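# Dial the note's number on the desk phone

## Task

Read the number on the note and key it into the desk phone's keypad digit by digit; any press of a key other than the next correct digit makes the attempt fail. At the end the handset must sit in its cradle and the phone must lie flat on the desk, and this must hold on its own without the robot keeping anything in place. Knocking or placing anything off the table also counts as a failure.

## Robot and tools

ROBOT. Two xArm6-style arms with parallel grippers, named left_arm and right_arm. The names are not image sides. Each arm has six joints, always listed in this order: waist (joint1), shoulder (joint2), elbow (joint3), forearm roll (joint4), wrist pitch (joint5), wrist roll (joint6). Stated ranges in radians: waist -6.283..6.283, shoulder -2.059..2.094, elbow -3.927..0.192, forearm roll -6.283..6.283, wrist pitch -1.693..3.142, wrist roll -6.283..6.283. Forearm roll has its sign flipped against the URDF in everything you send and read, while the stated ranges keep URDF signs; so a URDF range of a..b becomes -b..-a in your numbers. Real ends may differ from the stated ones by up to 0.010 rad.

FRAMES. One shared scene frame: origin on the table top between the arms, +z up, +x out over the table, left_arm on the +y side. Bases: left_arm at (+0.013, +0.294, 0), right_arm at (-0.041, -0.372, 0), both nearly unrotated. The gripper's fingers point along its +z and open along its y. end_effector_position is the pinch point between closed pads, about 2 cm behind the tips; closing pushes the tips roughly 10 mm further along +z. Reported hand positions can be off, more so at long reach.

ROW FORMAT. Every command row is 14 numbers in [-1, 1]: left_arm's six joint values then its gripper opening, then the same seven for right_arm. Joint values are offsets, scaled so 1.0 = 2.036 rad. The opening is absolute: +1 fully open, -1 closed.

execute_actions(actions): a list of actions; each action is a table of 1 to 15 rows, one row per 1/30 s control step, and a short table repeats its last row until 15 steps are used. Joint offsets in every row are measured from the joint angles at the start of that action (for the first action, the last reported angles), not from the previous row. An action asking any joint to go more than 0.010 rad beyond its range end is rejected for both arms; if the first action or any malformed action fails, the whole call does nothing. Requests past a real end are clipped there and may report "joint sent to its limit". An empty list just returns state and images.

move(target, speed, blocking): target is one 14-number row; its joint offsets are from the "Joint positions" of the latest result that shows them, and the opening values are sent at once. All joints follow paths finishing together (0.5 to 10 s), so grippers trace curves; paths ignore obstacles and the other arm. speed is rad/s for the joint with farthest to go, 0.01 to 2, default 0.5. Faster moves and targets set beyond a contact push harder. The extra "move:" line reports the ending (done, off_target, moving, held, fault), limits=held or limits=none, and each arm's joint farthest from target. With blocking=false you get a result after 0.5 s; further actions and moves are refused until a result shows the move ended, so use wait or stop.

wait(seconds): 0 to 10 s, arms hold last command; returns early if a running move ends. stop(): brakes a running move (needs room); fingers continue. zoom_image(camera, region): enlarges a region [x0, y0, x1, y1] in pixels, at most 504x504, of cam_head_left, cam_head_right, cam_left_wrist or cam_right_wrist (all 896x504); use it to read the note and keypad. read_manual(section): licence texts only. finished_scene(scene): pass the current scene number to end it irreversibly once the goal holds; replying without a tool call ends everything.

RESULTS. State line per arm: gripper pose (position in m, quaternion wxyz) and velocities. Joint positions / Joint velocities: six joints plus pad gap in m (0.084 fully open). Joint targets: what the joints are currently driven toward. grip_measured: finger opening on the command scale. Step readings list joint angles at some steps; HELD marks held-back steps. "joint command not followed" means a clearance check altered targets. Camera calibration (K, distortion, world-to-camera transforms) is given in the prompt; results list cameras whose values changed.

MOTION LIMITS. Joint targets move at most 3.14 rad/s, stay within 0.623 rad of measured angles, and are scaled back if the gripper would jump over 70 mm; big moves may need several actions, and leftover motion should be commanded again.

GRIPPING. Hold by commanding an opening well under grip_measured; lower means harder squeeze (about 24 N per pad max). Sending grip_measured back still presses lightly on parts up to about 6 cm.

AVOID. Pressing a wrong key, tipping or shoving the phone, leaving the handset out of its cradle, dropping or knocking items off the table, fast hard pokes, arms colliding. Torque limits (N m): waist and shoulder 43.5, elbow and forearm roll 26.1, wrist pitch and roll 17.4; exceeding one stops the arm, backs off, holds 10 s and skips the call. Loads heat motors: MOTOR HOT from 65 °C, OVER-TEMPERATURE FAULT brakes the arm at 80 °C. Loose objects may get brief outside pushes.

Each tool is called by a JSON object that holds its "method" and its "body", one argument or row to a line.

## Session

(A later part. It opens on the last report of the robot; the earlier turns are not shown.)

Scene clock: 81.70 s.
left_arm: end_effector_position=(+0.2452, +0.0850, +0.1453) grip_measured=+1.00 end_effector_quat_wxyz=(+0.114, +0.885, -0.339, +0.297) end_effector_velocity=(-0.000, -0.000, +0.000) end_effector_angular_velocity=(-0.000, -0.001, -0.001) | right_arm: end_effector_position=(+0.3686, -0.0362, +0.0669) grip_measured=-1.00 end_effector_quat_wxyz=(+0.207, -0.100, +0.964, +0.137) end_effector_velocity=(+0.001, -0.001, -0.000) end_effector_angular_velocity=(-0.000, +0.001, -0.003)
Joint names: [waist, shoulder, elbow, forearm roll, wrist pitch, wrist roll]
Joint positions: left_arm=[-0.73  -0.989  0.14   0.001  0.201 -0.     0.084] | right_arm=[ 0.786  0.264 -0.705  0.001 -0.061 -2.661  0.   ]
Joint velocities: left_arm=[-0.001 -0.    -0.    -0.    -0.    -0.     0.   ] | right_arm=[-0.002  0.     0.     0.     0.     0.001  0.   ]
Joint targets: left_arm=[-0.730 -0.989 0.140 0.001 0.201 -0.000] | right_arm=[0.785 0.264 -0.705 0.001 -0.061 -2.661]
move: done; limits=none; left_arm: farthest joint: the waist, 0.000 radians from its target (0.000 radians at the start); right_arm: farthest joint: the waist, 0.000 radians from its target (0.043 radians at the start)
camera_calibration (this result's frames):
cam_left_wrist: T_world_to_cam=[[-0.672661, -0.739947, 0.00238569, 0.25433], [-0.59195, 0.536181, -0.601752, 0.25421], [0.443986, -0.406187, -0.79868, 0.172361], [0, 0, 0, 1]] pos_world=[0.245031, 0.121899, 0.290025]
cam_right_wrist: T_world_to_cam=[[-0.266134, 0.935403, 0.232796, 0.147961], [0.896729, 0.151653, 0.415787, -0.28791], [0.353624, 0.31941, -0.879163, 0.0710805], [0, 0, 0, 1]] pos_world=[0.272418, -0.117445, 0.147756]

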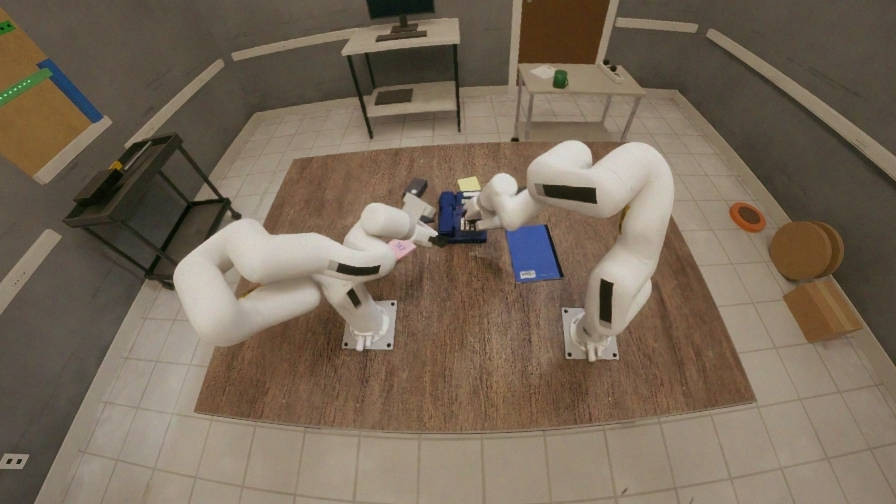

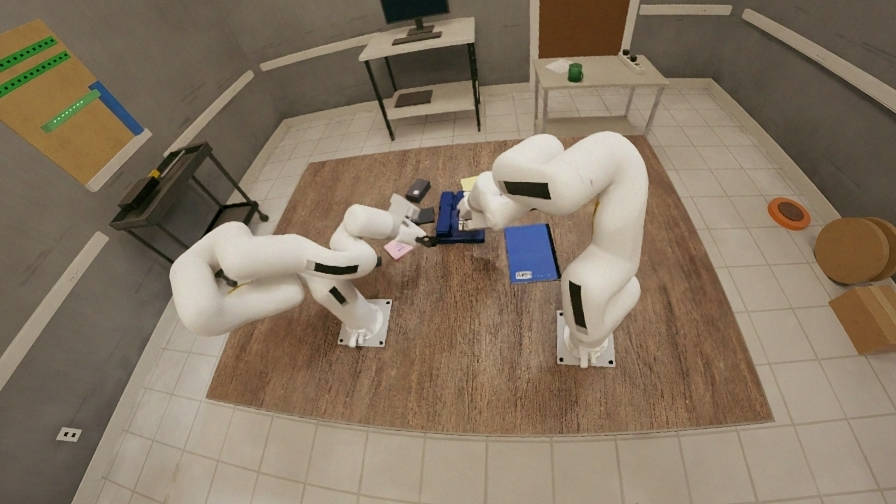

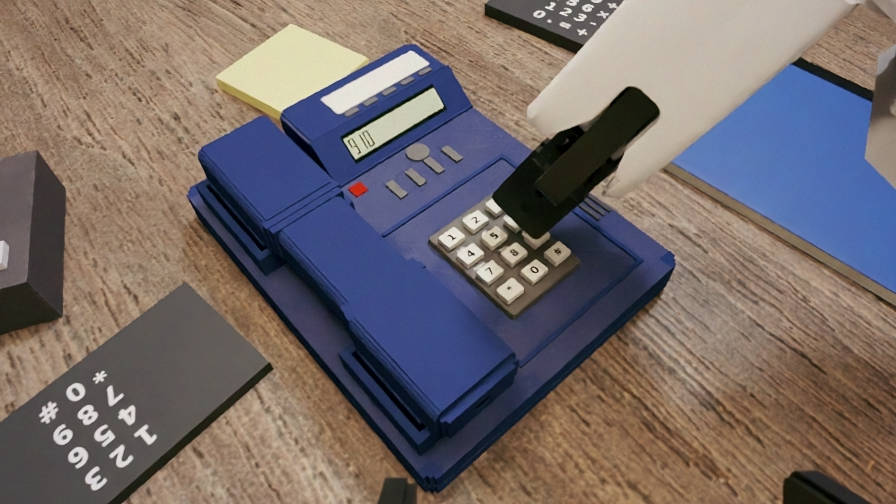

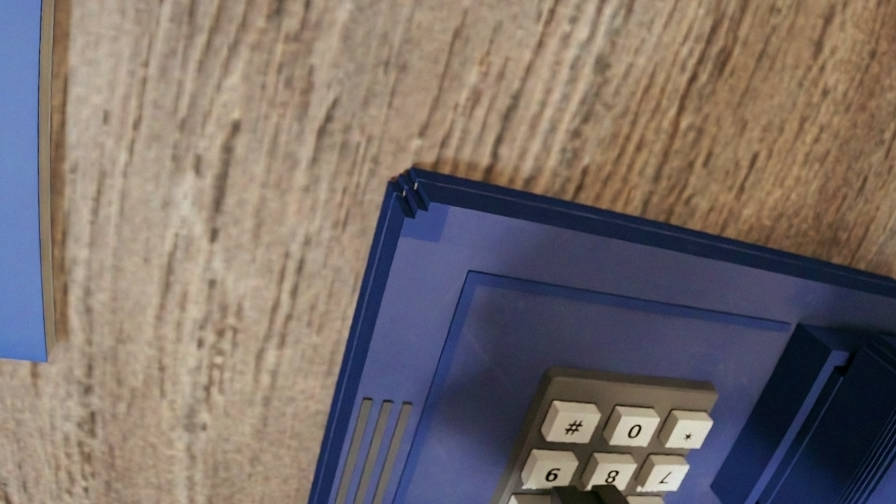

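{"method": "move", "body": {
  "target": [0,0,0,0,0,0,1,0,0.0143,0,0,-0.0143,0,-1],
  "speed": 0.03
}}

{"method": "move", "body": {
  "target": [0,0,0,0,0,0,1,0,-0.008,0,0,0.008,0,-1],
  "speed": 0.04
}}

{"method": "move", "body": {
  "target": [0,0,0,0,0,0,1,0,0.008,0,0,-0.008,0,-1],
  "speed": 0.03
}}

{"method": "move", "body": {
  "target": [0,0,0,0,0,0,1,0,-0.0144,0,0,0.0144,0,-1],
  "speed": 0.06
}}

{"method": "move", "body": {
  "target": [0,0,0,0,0,0,1,0.0147,0.0401,-0.0648,0,0.0247,0,-1],
  "speed": 0.2
}}

Scene clock: 87.07 s.
left_arm: end_effector_position=(+0.2452, +0.0850, +0.1453) grip_measured=+1.00 end_effector_quat_wxyz=(+0.114, +0.885, -0.339, +0.297) end_effector_velocity=(-0.000, -0.000, -0.000) end_effector_angular_velocity=(+0.001, +0.000, -0.001) | right_arm: end_effector_position=(+0.3682, -0.0365, +0.0572) grip_measured=-1.00 end_effector_quat_wxyz=(+0.207, -0.100, +0.963, +0.137) end_effector_velocity=(-0.000, -0.000, -0.001) end_effector_angular_velocity=(-0.001, +0.000, +0.000)
Joint names: [waist, shoulder, elbow, forearm roll, wrist pitch, wrist roll]
Joint positions: left_arm=[-0.73  -0.989  0.14   0.001  0.201 -0.     0.084] | right_arm=[ 0.786  0.293 -0.705  0.001 -0.09  -2.661  0.   ]
Joint velocities: left_arm=[-0.001  0.     0.001 -0.001 -0.    -0.     0.   ] | right_arm=[ 0.     0.002  0.     0.    -0.001 -0.     0.   ]
Joint targets: left_arm=[-0.730 -0.989 0.140 0.001 0.201 -0.000] | right_arm=[0.786 0.293 -0.705 0.001 -0.090 -2.661]
move: done; limits=none; left_arm: farthest joint: the waist, 0.000 radians from its target (0.000 radians at the start); right_arm: farthest joint: the waist, 0.000 radians from its target (0.001 radians at the start)
camera_calibration (this result's frames):
cam_left_wrist: T_world_to_cam=[[-0.672661, -0.739947, 0.00238561, 0.25433], [-0.59195, 0.536181, -0.601752, 0.254209], [0.443986, -0.406187, -0.79868, 0.172361], [0, 0, 0, 1]] pos_world=[0.245031, 0.121899, 0.290025]
cam_right_wrist: T_world_to_cam=[[-0.266197, 0.935336, 0.232994, 0.150417], [0.896585, 0.151504, 0.416152, -0.283485], [0.353943, 0.319677, -0.878938, 0.0626477], [0, 0, 0, 1]] pos_world=[0.272035, -0.117769, 0.13799]

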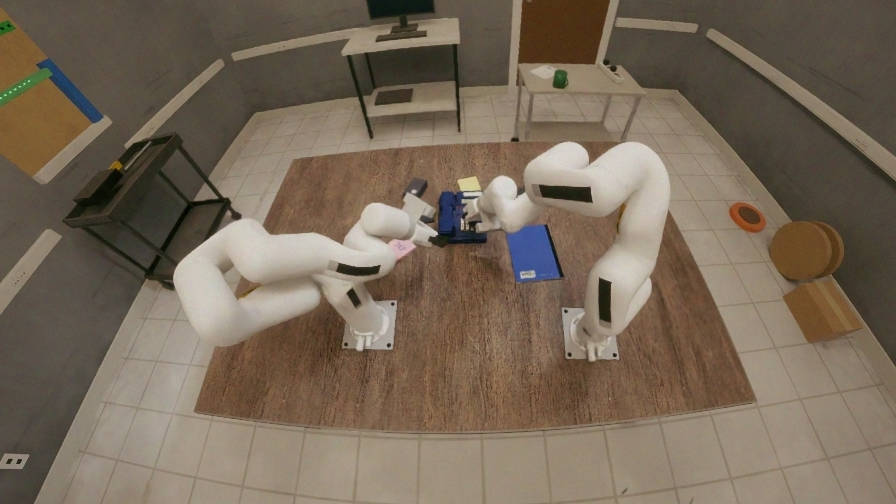

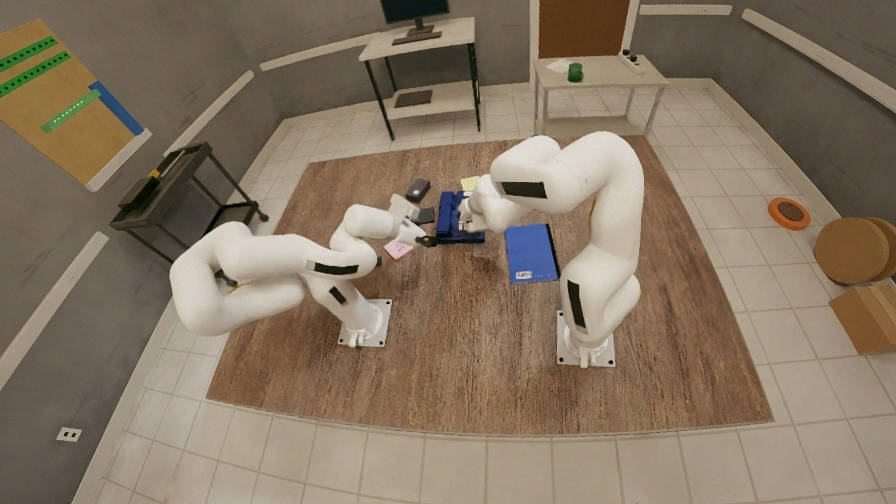

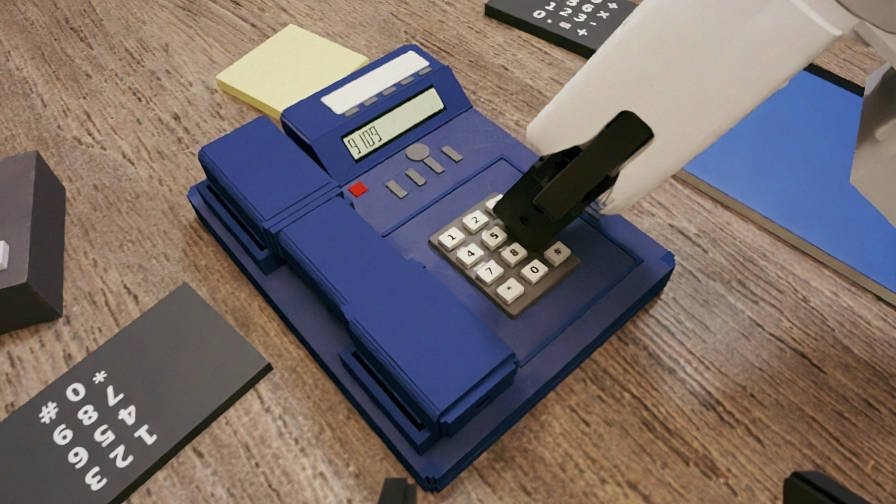

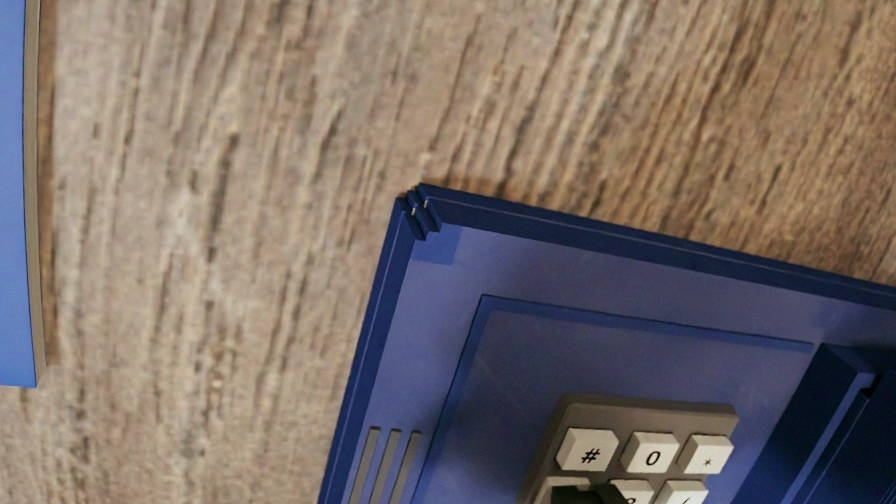

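Scene clock: 87.87 s.
left_arm: end_effector_position=(+0.2452, +0.0850, +0.1453) grip_measured=+1.00 end_effector_quat_wxyz=(+0.114, +0.885, -0.339, +0.297) end_effector_velocity=(-0.000, +0.000, -0.001) end_effector_angular_velocity=(+0.001, +0.001, -0.000) | right_arm: end_effector_position=(+0.3685, -0.0363, +0.0627) grip_measured=-1.00 end_effector_quat_wxyz=(+0.207, -0.100, +0.964, +0.137) end_effector_velocity=(+0.000, +0.000, +0.001) end_effector_angular_velocity=(+0.001, -0.000, -0.001)
Joint names: [waist, shoulder, elbow, forearm roll, wrist pitch, wrist roll]
Joint positions: left_arm=[-0.73  -0.989  0.14   0.001  0.201 -0.     0.084] | right_arm=[ 0.786  0.277 -0.705  0.001 -0.074 -2.661  0.   ]
Joint velocities: left_arm=[-0.001  0.     0.001  0.     0.    -0.    -0.   ] | right_arm=[ 0.    -0.002 -0.001 -0.     0.002  0.001  0.   ]
Joint targets: left_arm=[-0.730 -0.989 0.140 0.001 0.201 -0.000] | right_arm=[0.786 0.277 -0.705 0.001 -0.074 -2.661]
move: done; limits=none; left_arm: farthest joint: the waist, 0.000 radians from its target (0.000 radians at the start); right_arm: farthest joint: the waist, 0.000 radians from its target (0.000 radians at the start)
camera_calibration (this result's frames):
cam_left_wrist: T_world_to_cam=[[-0.672661, -0.739947, 0.00238552, 0.25433], [-0.59195, 0.536181, -0.601752, 0.254209], [0.443986, -0.406187, -0.798679, 0.172361], [0, 0, 0, 1]] pos_world=[0.245031, 0.121899, 0.290025]
cam_right_wrist: T_world_to_cam=[[-0.26617, 0.935362, 0.232918, 0.149025], [0.896638, 0.151557, 0.416017, -0.286002], [0.353826, 0.319574, -0.879022, 0.0673077], [0, 0, 0, 1]] pos_world=[0.272291, -0.117557, 0.143436]

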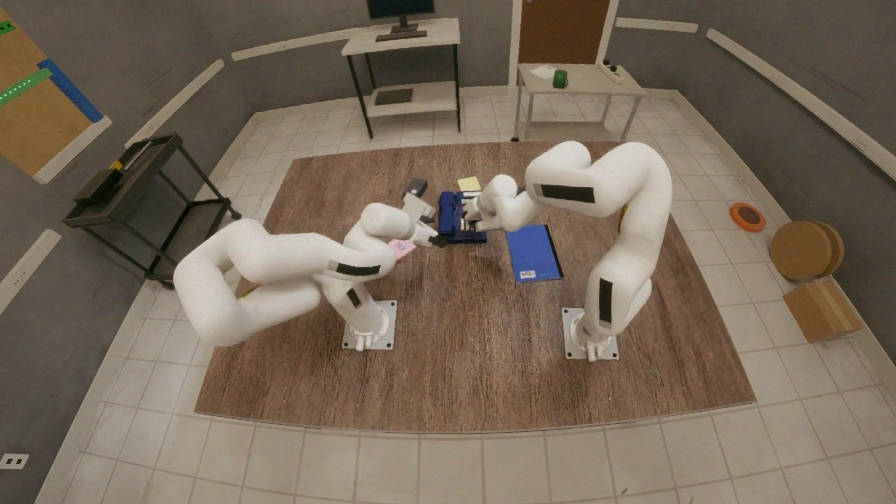

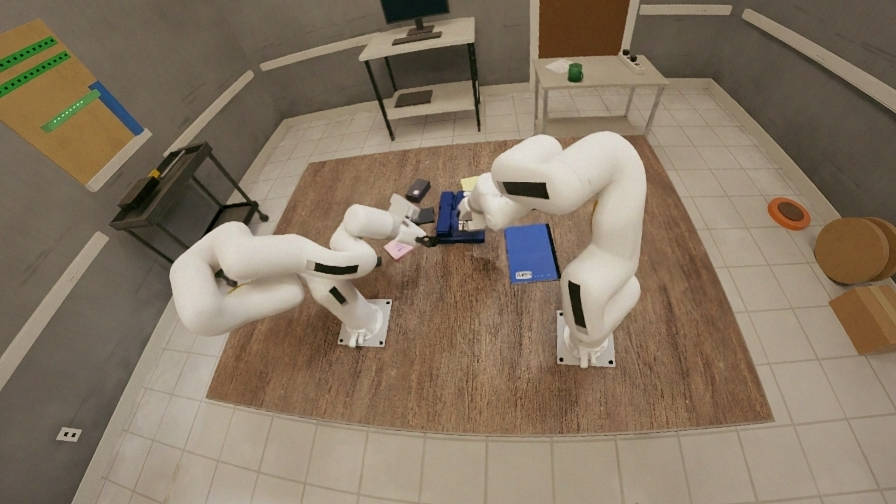

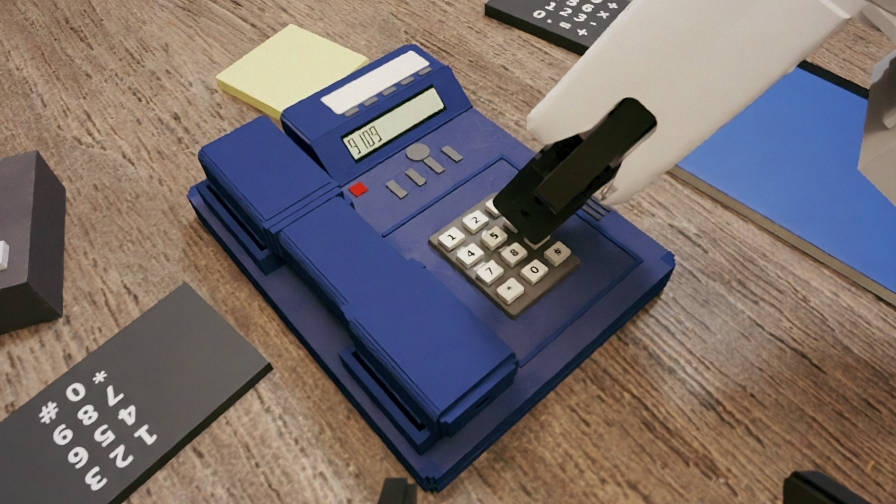

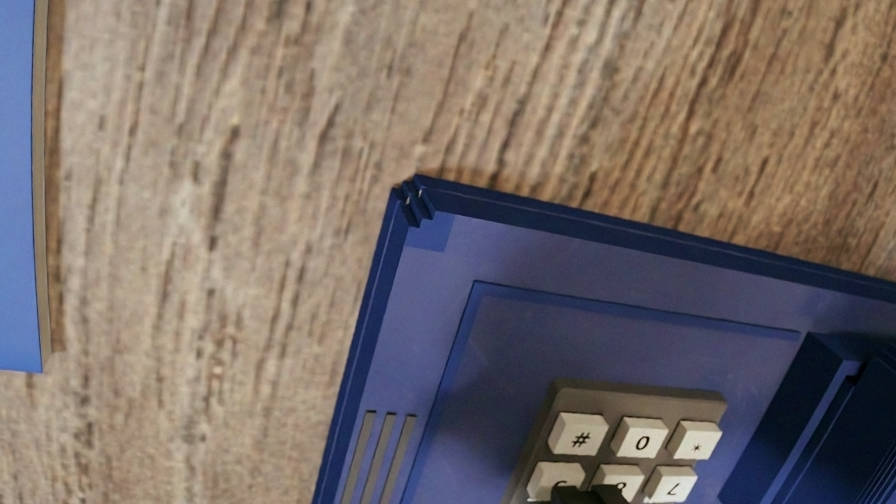

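Scene clock: 88.73 s.
left_arm: end_effector_position=(+0.2452, +0.0850, +0.1453) grip_measured=+1.00 end_effector_quat_wxyz=(+0.114, +0.885, -0.339, +0.297) end_effector_velocity=(+0.000, -0.000, +0.000) end_effector_angular_velocity=(-0.000, -0.001, -0.000) | right_arm: end_effector_position=(+0.3683, -0.0365, +0.0573) grip_measured=-1.00 end_effector_quat_wxyz=(+0.207, -0.100, +0.963, +0.137) end_effector_velocity=(-0.001, -0.001, -0.002) end_effector_angular_velocity=(-0.003, +0.004, -0.001)
Joint names: [waist, shoulder, elbow, forearm roll, wrist pitch, wrist roll]
Joint positions: left_arm=[-0.73  -0.989  0.14   0.001  0.201 -0.     0.084] | right_arm=[ 0.786  0.293 -0.705  0.001 -0.09  -2.661  0.   ]
Joint velocities: left_arm=[-0.    -0.    -0.001 -0.001  0.    -0.    -0.   ] | right_arm=[-0.     0.003  0.001  0.     0.001  0.001  0.   ]
Joint targets: left_arm=[-0.730 -0.989 0.140 0.001 0.201 -0.000] | right_arm=[0.786 0.293 -0.705 0.001 -0.090 -2.661]
move: done; limits=none; left_arm: farthest joint: the waist, 0.000 radians from its target (0.000 radians at the start); right_arm: farthest joint: the waist, 0.000 radians from its target (0.000 radians at the start)
camera_calibration (this result's frames):
cam_left_wrist: T_world_to_cam=[[-0.67266, -0.739947, 0.00238563, 0.25433], [-0.59195, 0.536181, -0.601752, 0.25421], [0.443986, -0.406187, -0.798679, 0.172361], [0, 0, 0, 1]] pos_world=[0.245031, 0.121899, 0.290025]
cam_right_wrist: T_world_to_cam=[[-0.266248, 0.935297, 0.233093, 0.150376], [0.896501, 0.151441, 0.416355, -0.283564], [0.354115, 0.319822, -0.878815, 0.0626223], [0, 0, 0, 1]] pos_world=[0.272078, -0.117731, 0.138045]

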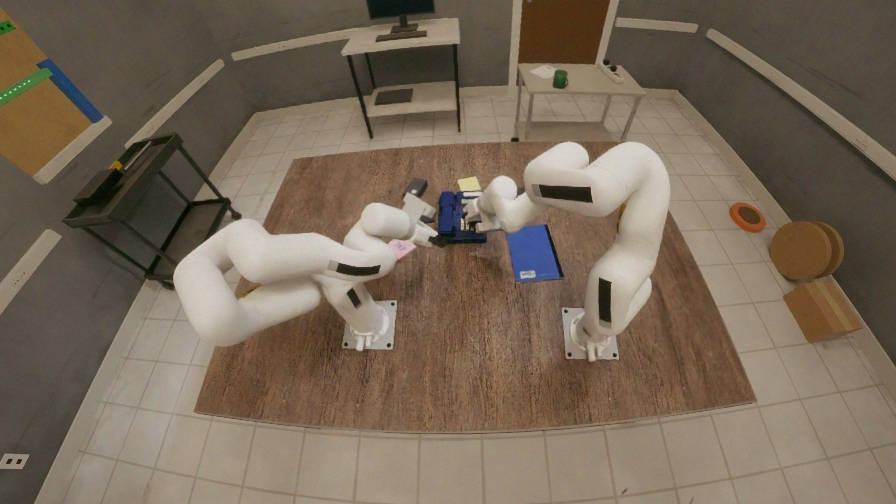

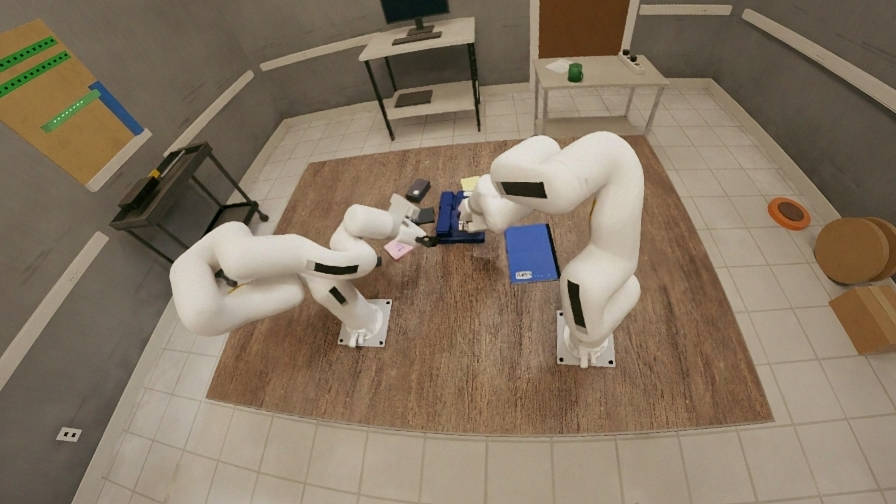

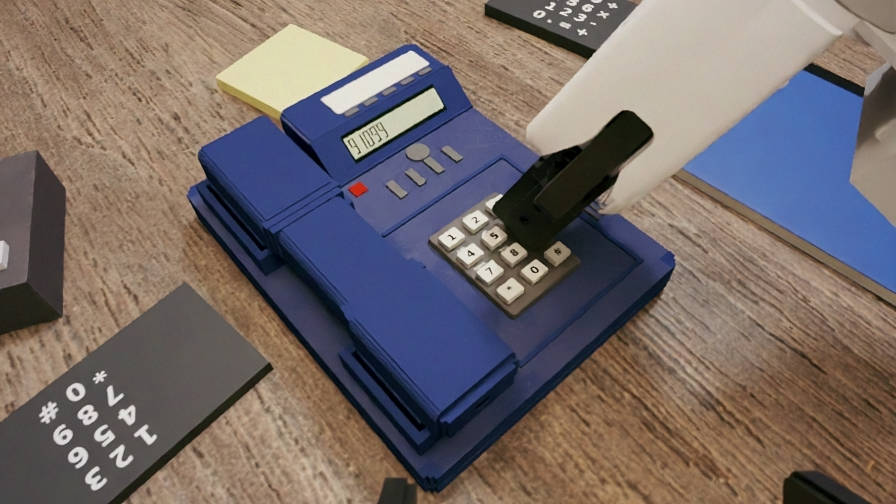

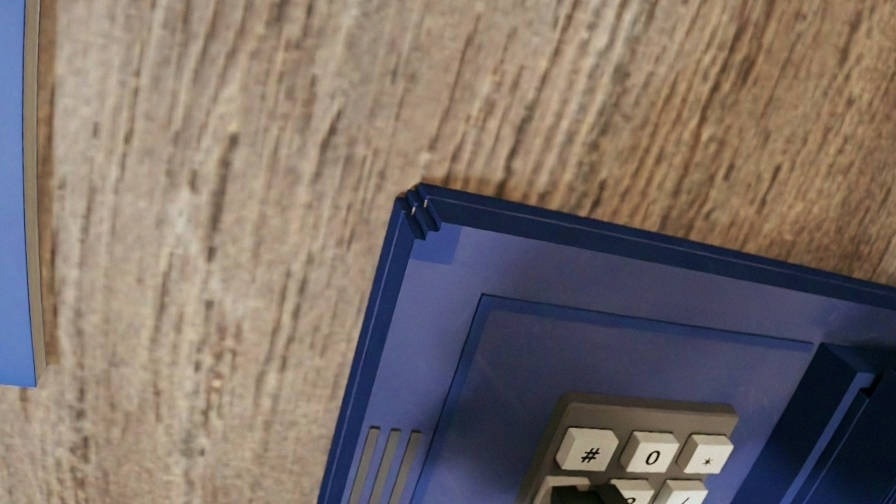

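Scene clock: 89.60 s.
left_arm: end_effector_position=(+0.2452, +0.0850, +0.1453) grip_measured=+1.00 end_effector_quat_wxyz=(+0.114, +0.885, -0.339, +0.297) end_effector_velocity=(-0.000, +0.000, -0.001) end_effector_angular_velocity=(+0.000, +0.002, +0.002) | right_arm: end_effector_position=(+0.3687, -0.0361, +0.0672) grip_measured=-1.00 end_effector_quat_wxyz=(+0.207, -0.100, +0.963, +0.137) end_effector_velocity=(+0.000, +0.000, +0.001) end_effector_angular_velocity=(+0.001, -0.002, +0.000)
Joint names: [waist, shoulder, elbow, forearm roll, wrist pitch, wrist roll]
Joint positions: left_arm=[-0.73  -0.989  0.14   0.001  0.201 -0.     0.084] | right_arm=[ 0.786  0.264 -0.705  0.001 -0.061 -2.661  0.   ]
Joint velocities: left_arm=[ 0.001  0.     0.001  0.     0.    -0.001  0.   ] | right_arm=[-0.    -0.003 -0.     0.     0.001 -0.     0.   ]
Joint targets: left_arm=[-0.730 -0.989 0.140 0.001 0.201 -0.000] | right_arm=[0.786 0.264 -0.705 0.001 -0.061 -2.661]
move: done; limits=none; left_arm: farthest joint: the waist, 0.000 radians from its target (0.000 radians at the start); right_arm: farthest joint: the waist, 0.000 radians from its target (0.000 radians at the start)
camera_calibration (this result's frames):
cam_left_wrist: T_world_to_cam=[[-0.67266, -0.739947, 0.0023856, 0.25433], [-0.59195, 0.536181, -0.601752, 0.25421], [0.443986, -0.406187, -0.798679, 0.172361], [0, 0, 0, 1]] pos_world=[0.245031, 0.121899, 0.290025]
cam_right_wrist: T_world_to_cam=[[-0.266209, 0.935329, 0.233008, 0.147862], [0.896559, 0.151488, 0.416214, -0.288114], [0.353999, 0.319705, -0.878904, 0.0710691], [0, 0, 0, 1]] pos_world=[0.272515, -0.117375, 0.147927]

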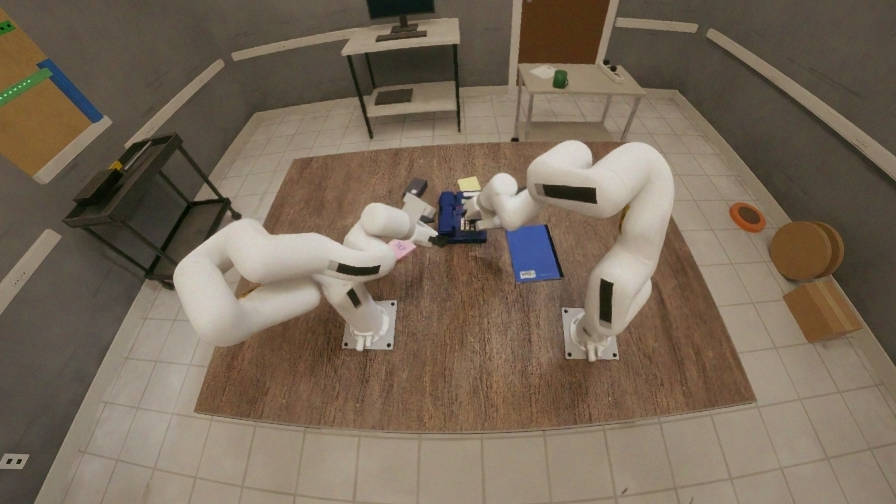

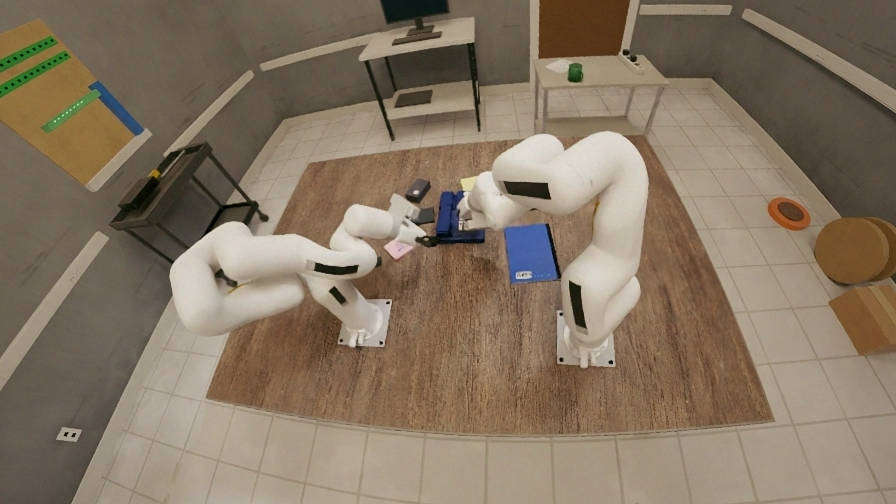

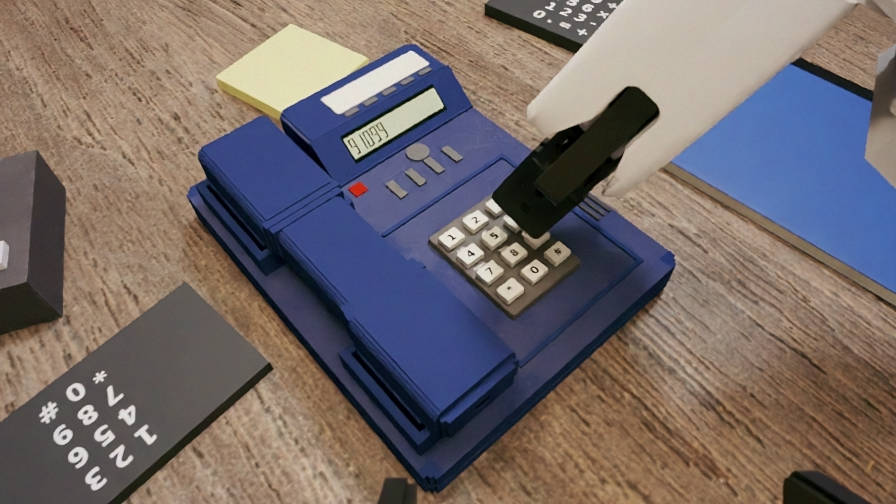

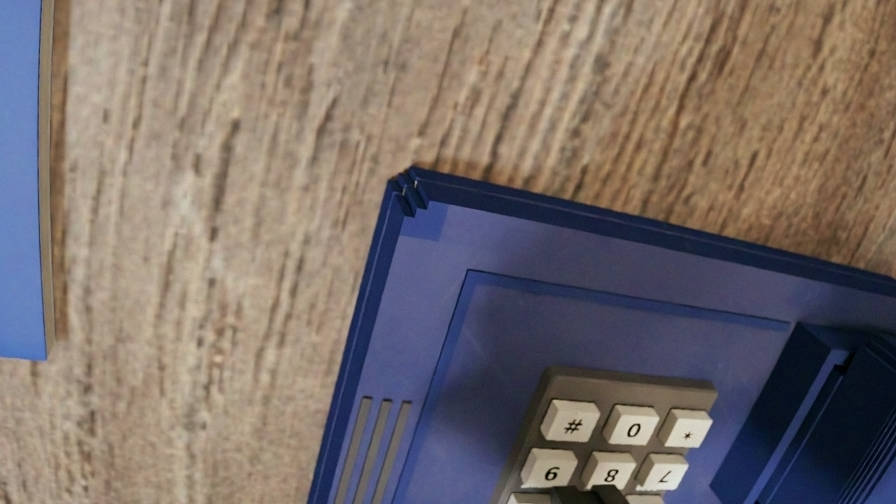

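Scene clock: 90.77 s.
left_arm: end_effector_position=(+0.2452, +0.0850, +0.1453) grip_measured=+1.00 end_effector_quat_wxyz=(+0.114, +0.885, -0.339, +0.297) end_effector_velocity=(-0.000, -0.000, +0.000) end_effector_angular_velocity=(-0.001, +0.000, -0.001) | right_arm: end_effector_position=(+0.3844, -0.0015, +0.0673) grip_measured=-1.00 end_effector_quat_wxyz=(+0.205, -0.114, +0.962, +0.140) end_effector_velocity=(+0.000, +0.001, +0.000) end_effector_angular_velocity=(+0.000, -0.001, +0.002)
Joint names: [waist, shoulder, elbow, forearm roll, wrist pitch, wrist roll]
Joint positions: left_arm=[-0.73  -0.989  0.14   0.001  0.201 -0.     0.084] | right_arm=[ 0.815  0.345 -0.836  0.001 -0.011 -2.661  0.   ]
Joint velocities: left_arm=[-0.001  0.    -0.     0.001 -0.     0.    -0.   ] | right_arm=[ 0.001  0.001 -0.003  0.001  0.001 -0.     0.   ]
Joint targets: left_arm=[-0.730 -0.989 0.140 0.001 0.201 -0.000] | right_arm=[0.815 0.346 -0.837 0.001 -0.011 -2.661]
move: done; limits=none; left_arm: farthest joint: the waist, 0.000 radians from its target (0.000 radians at the start); right_arm: farthest joint: the waist, 0.001 radians from its target (0.030 radians at the start)
camera_calibration (this result's frames):
cam_left_wrist: T_world_to_cam=[[-0.672661, -0.739947, 0.00238544, 0.25433], [-0.59195, 0.536181, -0.601752, 0.25421], [0.443986, -0.406187, -0.798679, 0.172361], [0, 0, 0, 1]] pos_world=[0.245031, 0.121899, 0.290025]
cam_right_wrist: T_world_to_cam=[[-0.293961, 0.926992, 0.232966, 0.130285], [0.891658, 0.178165, 0.416176, -0.305559], [0.344285, 0.330065, -0.878934, 0.0582496], [0, 0, 0, 1]] pos_world=[0.290698, -0.0855593, 0.148012]

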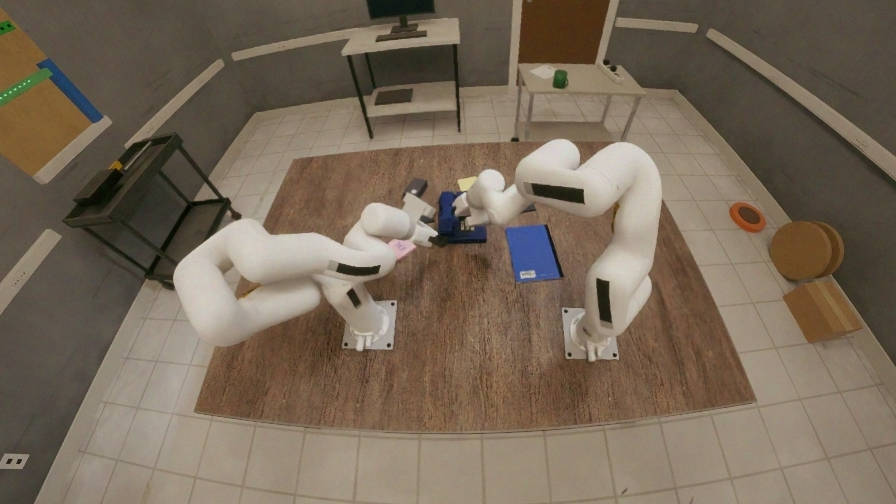

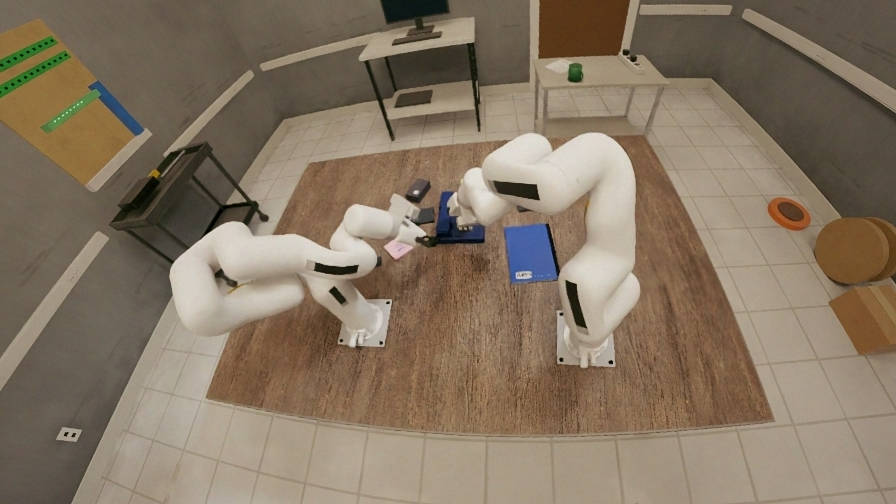

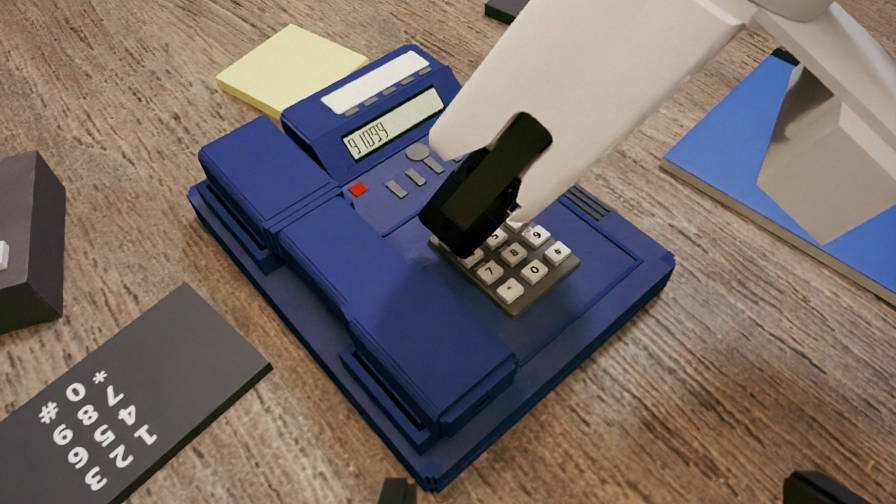

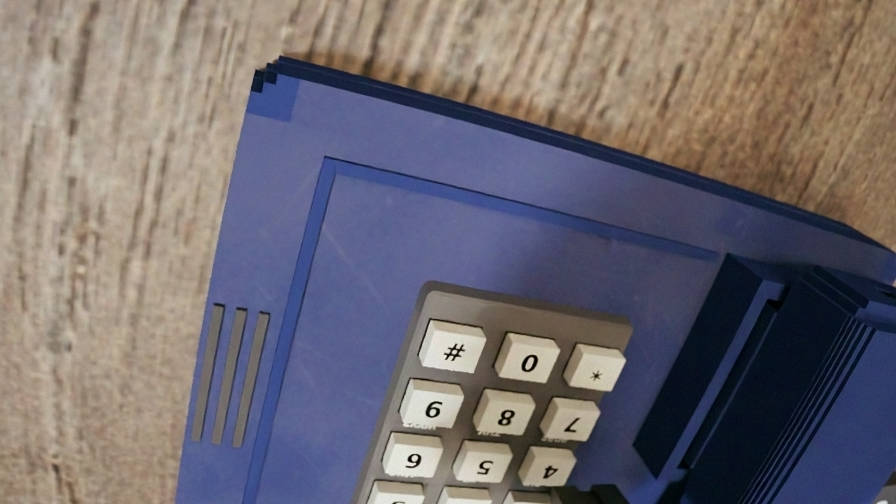

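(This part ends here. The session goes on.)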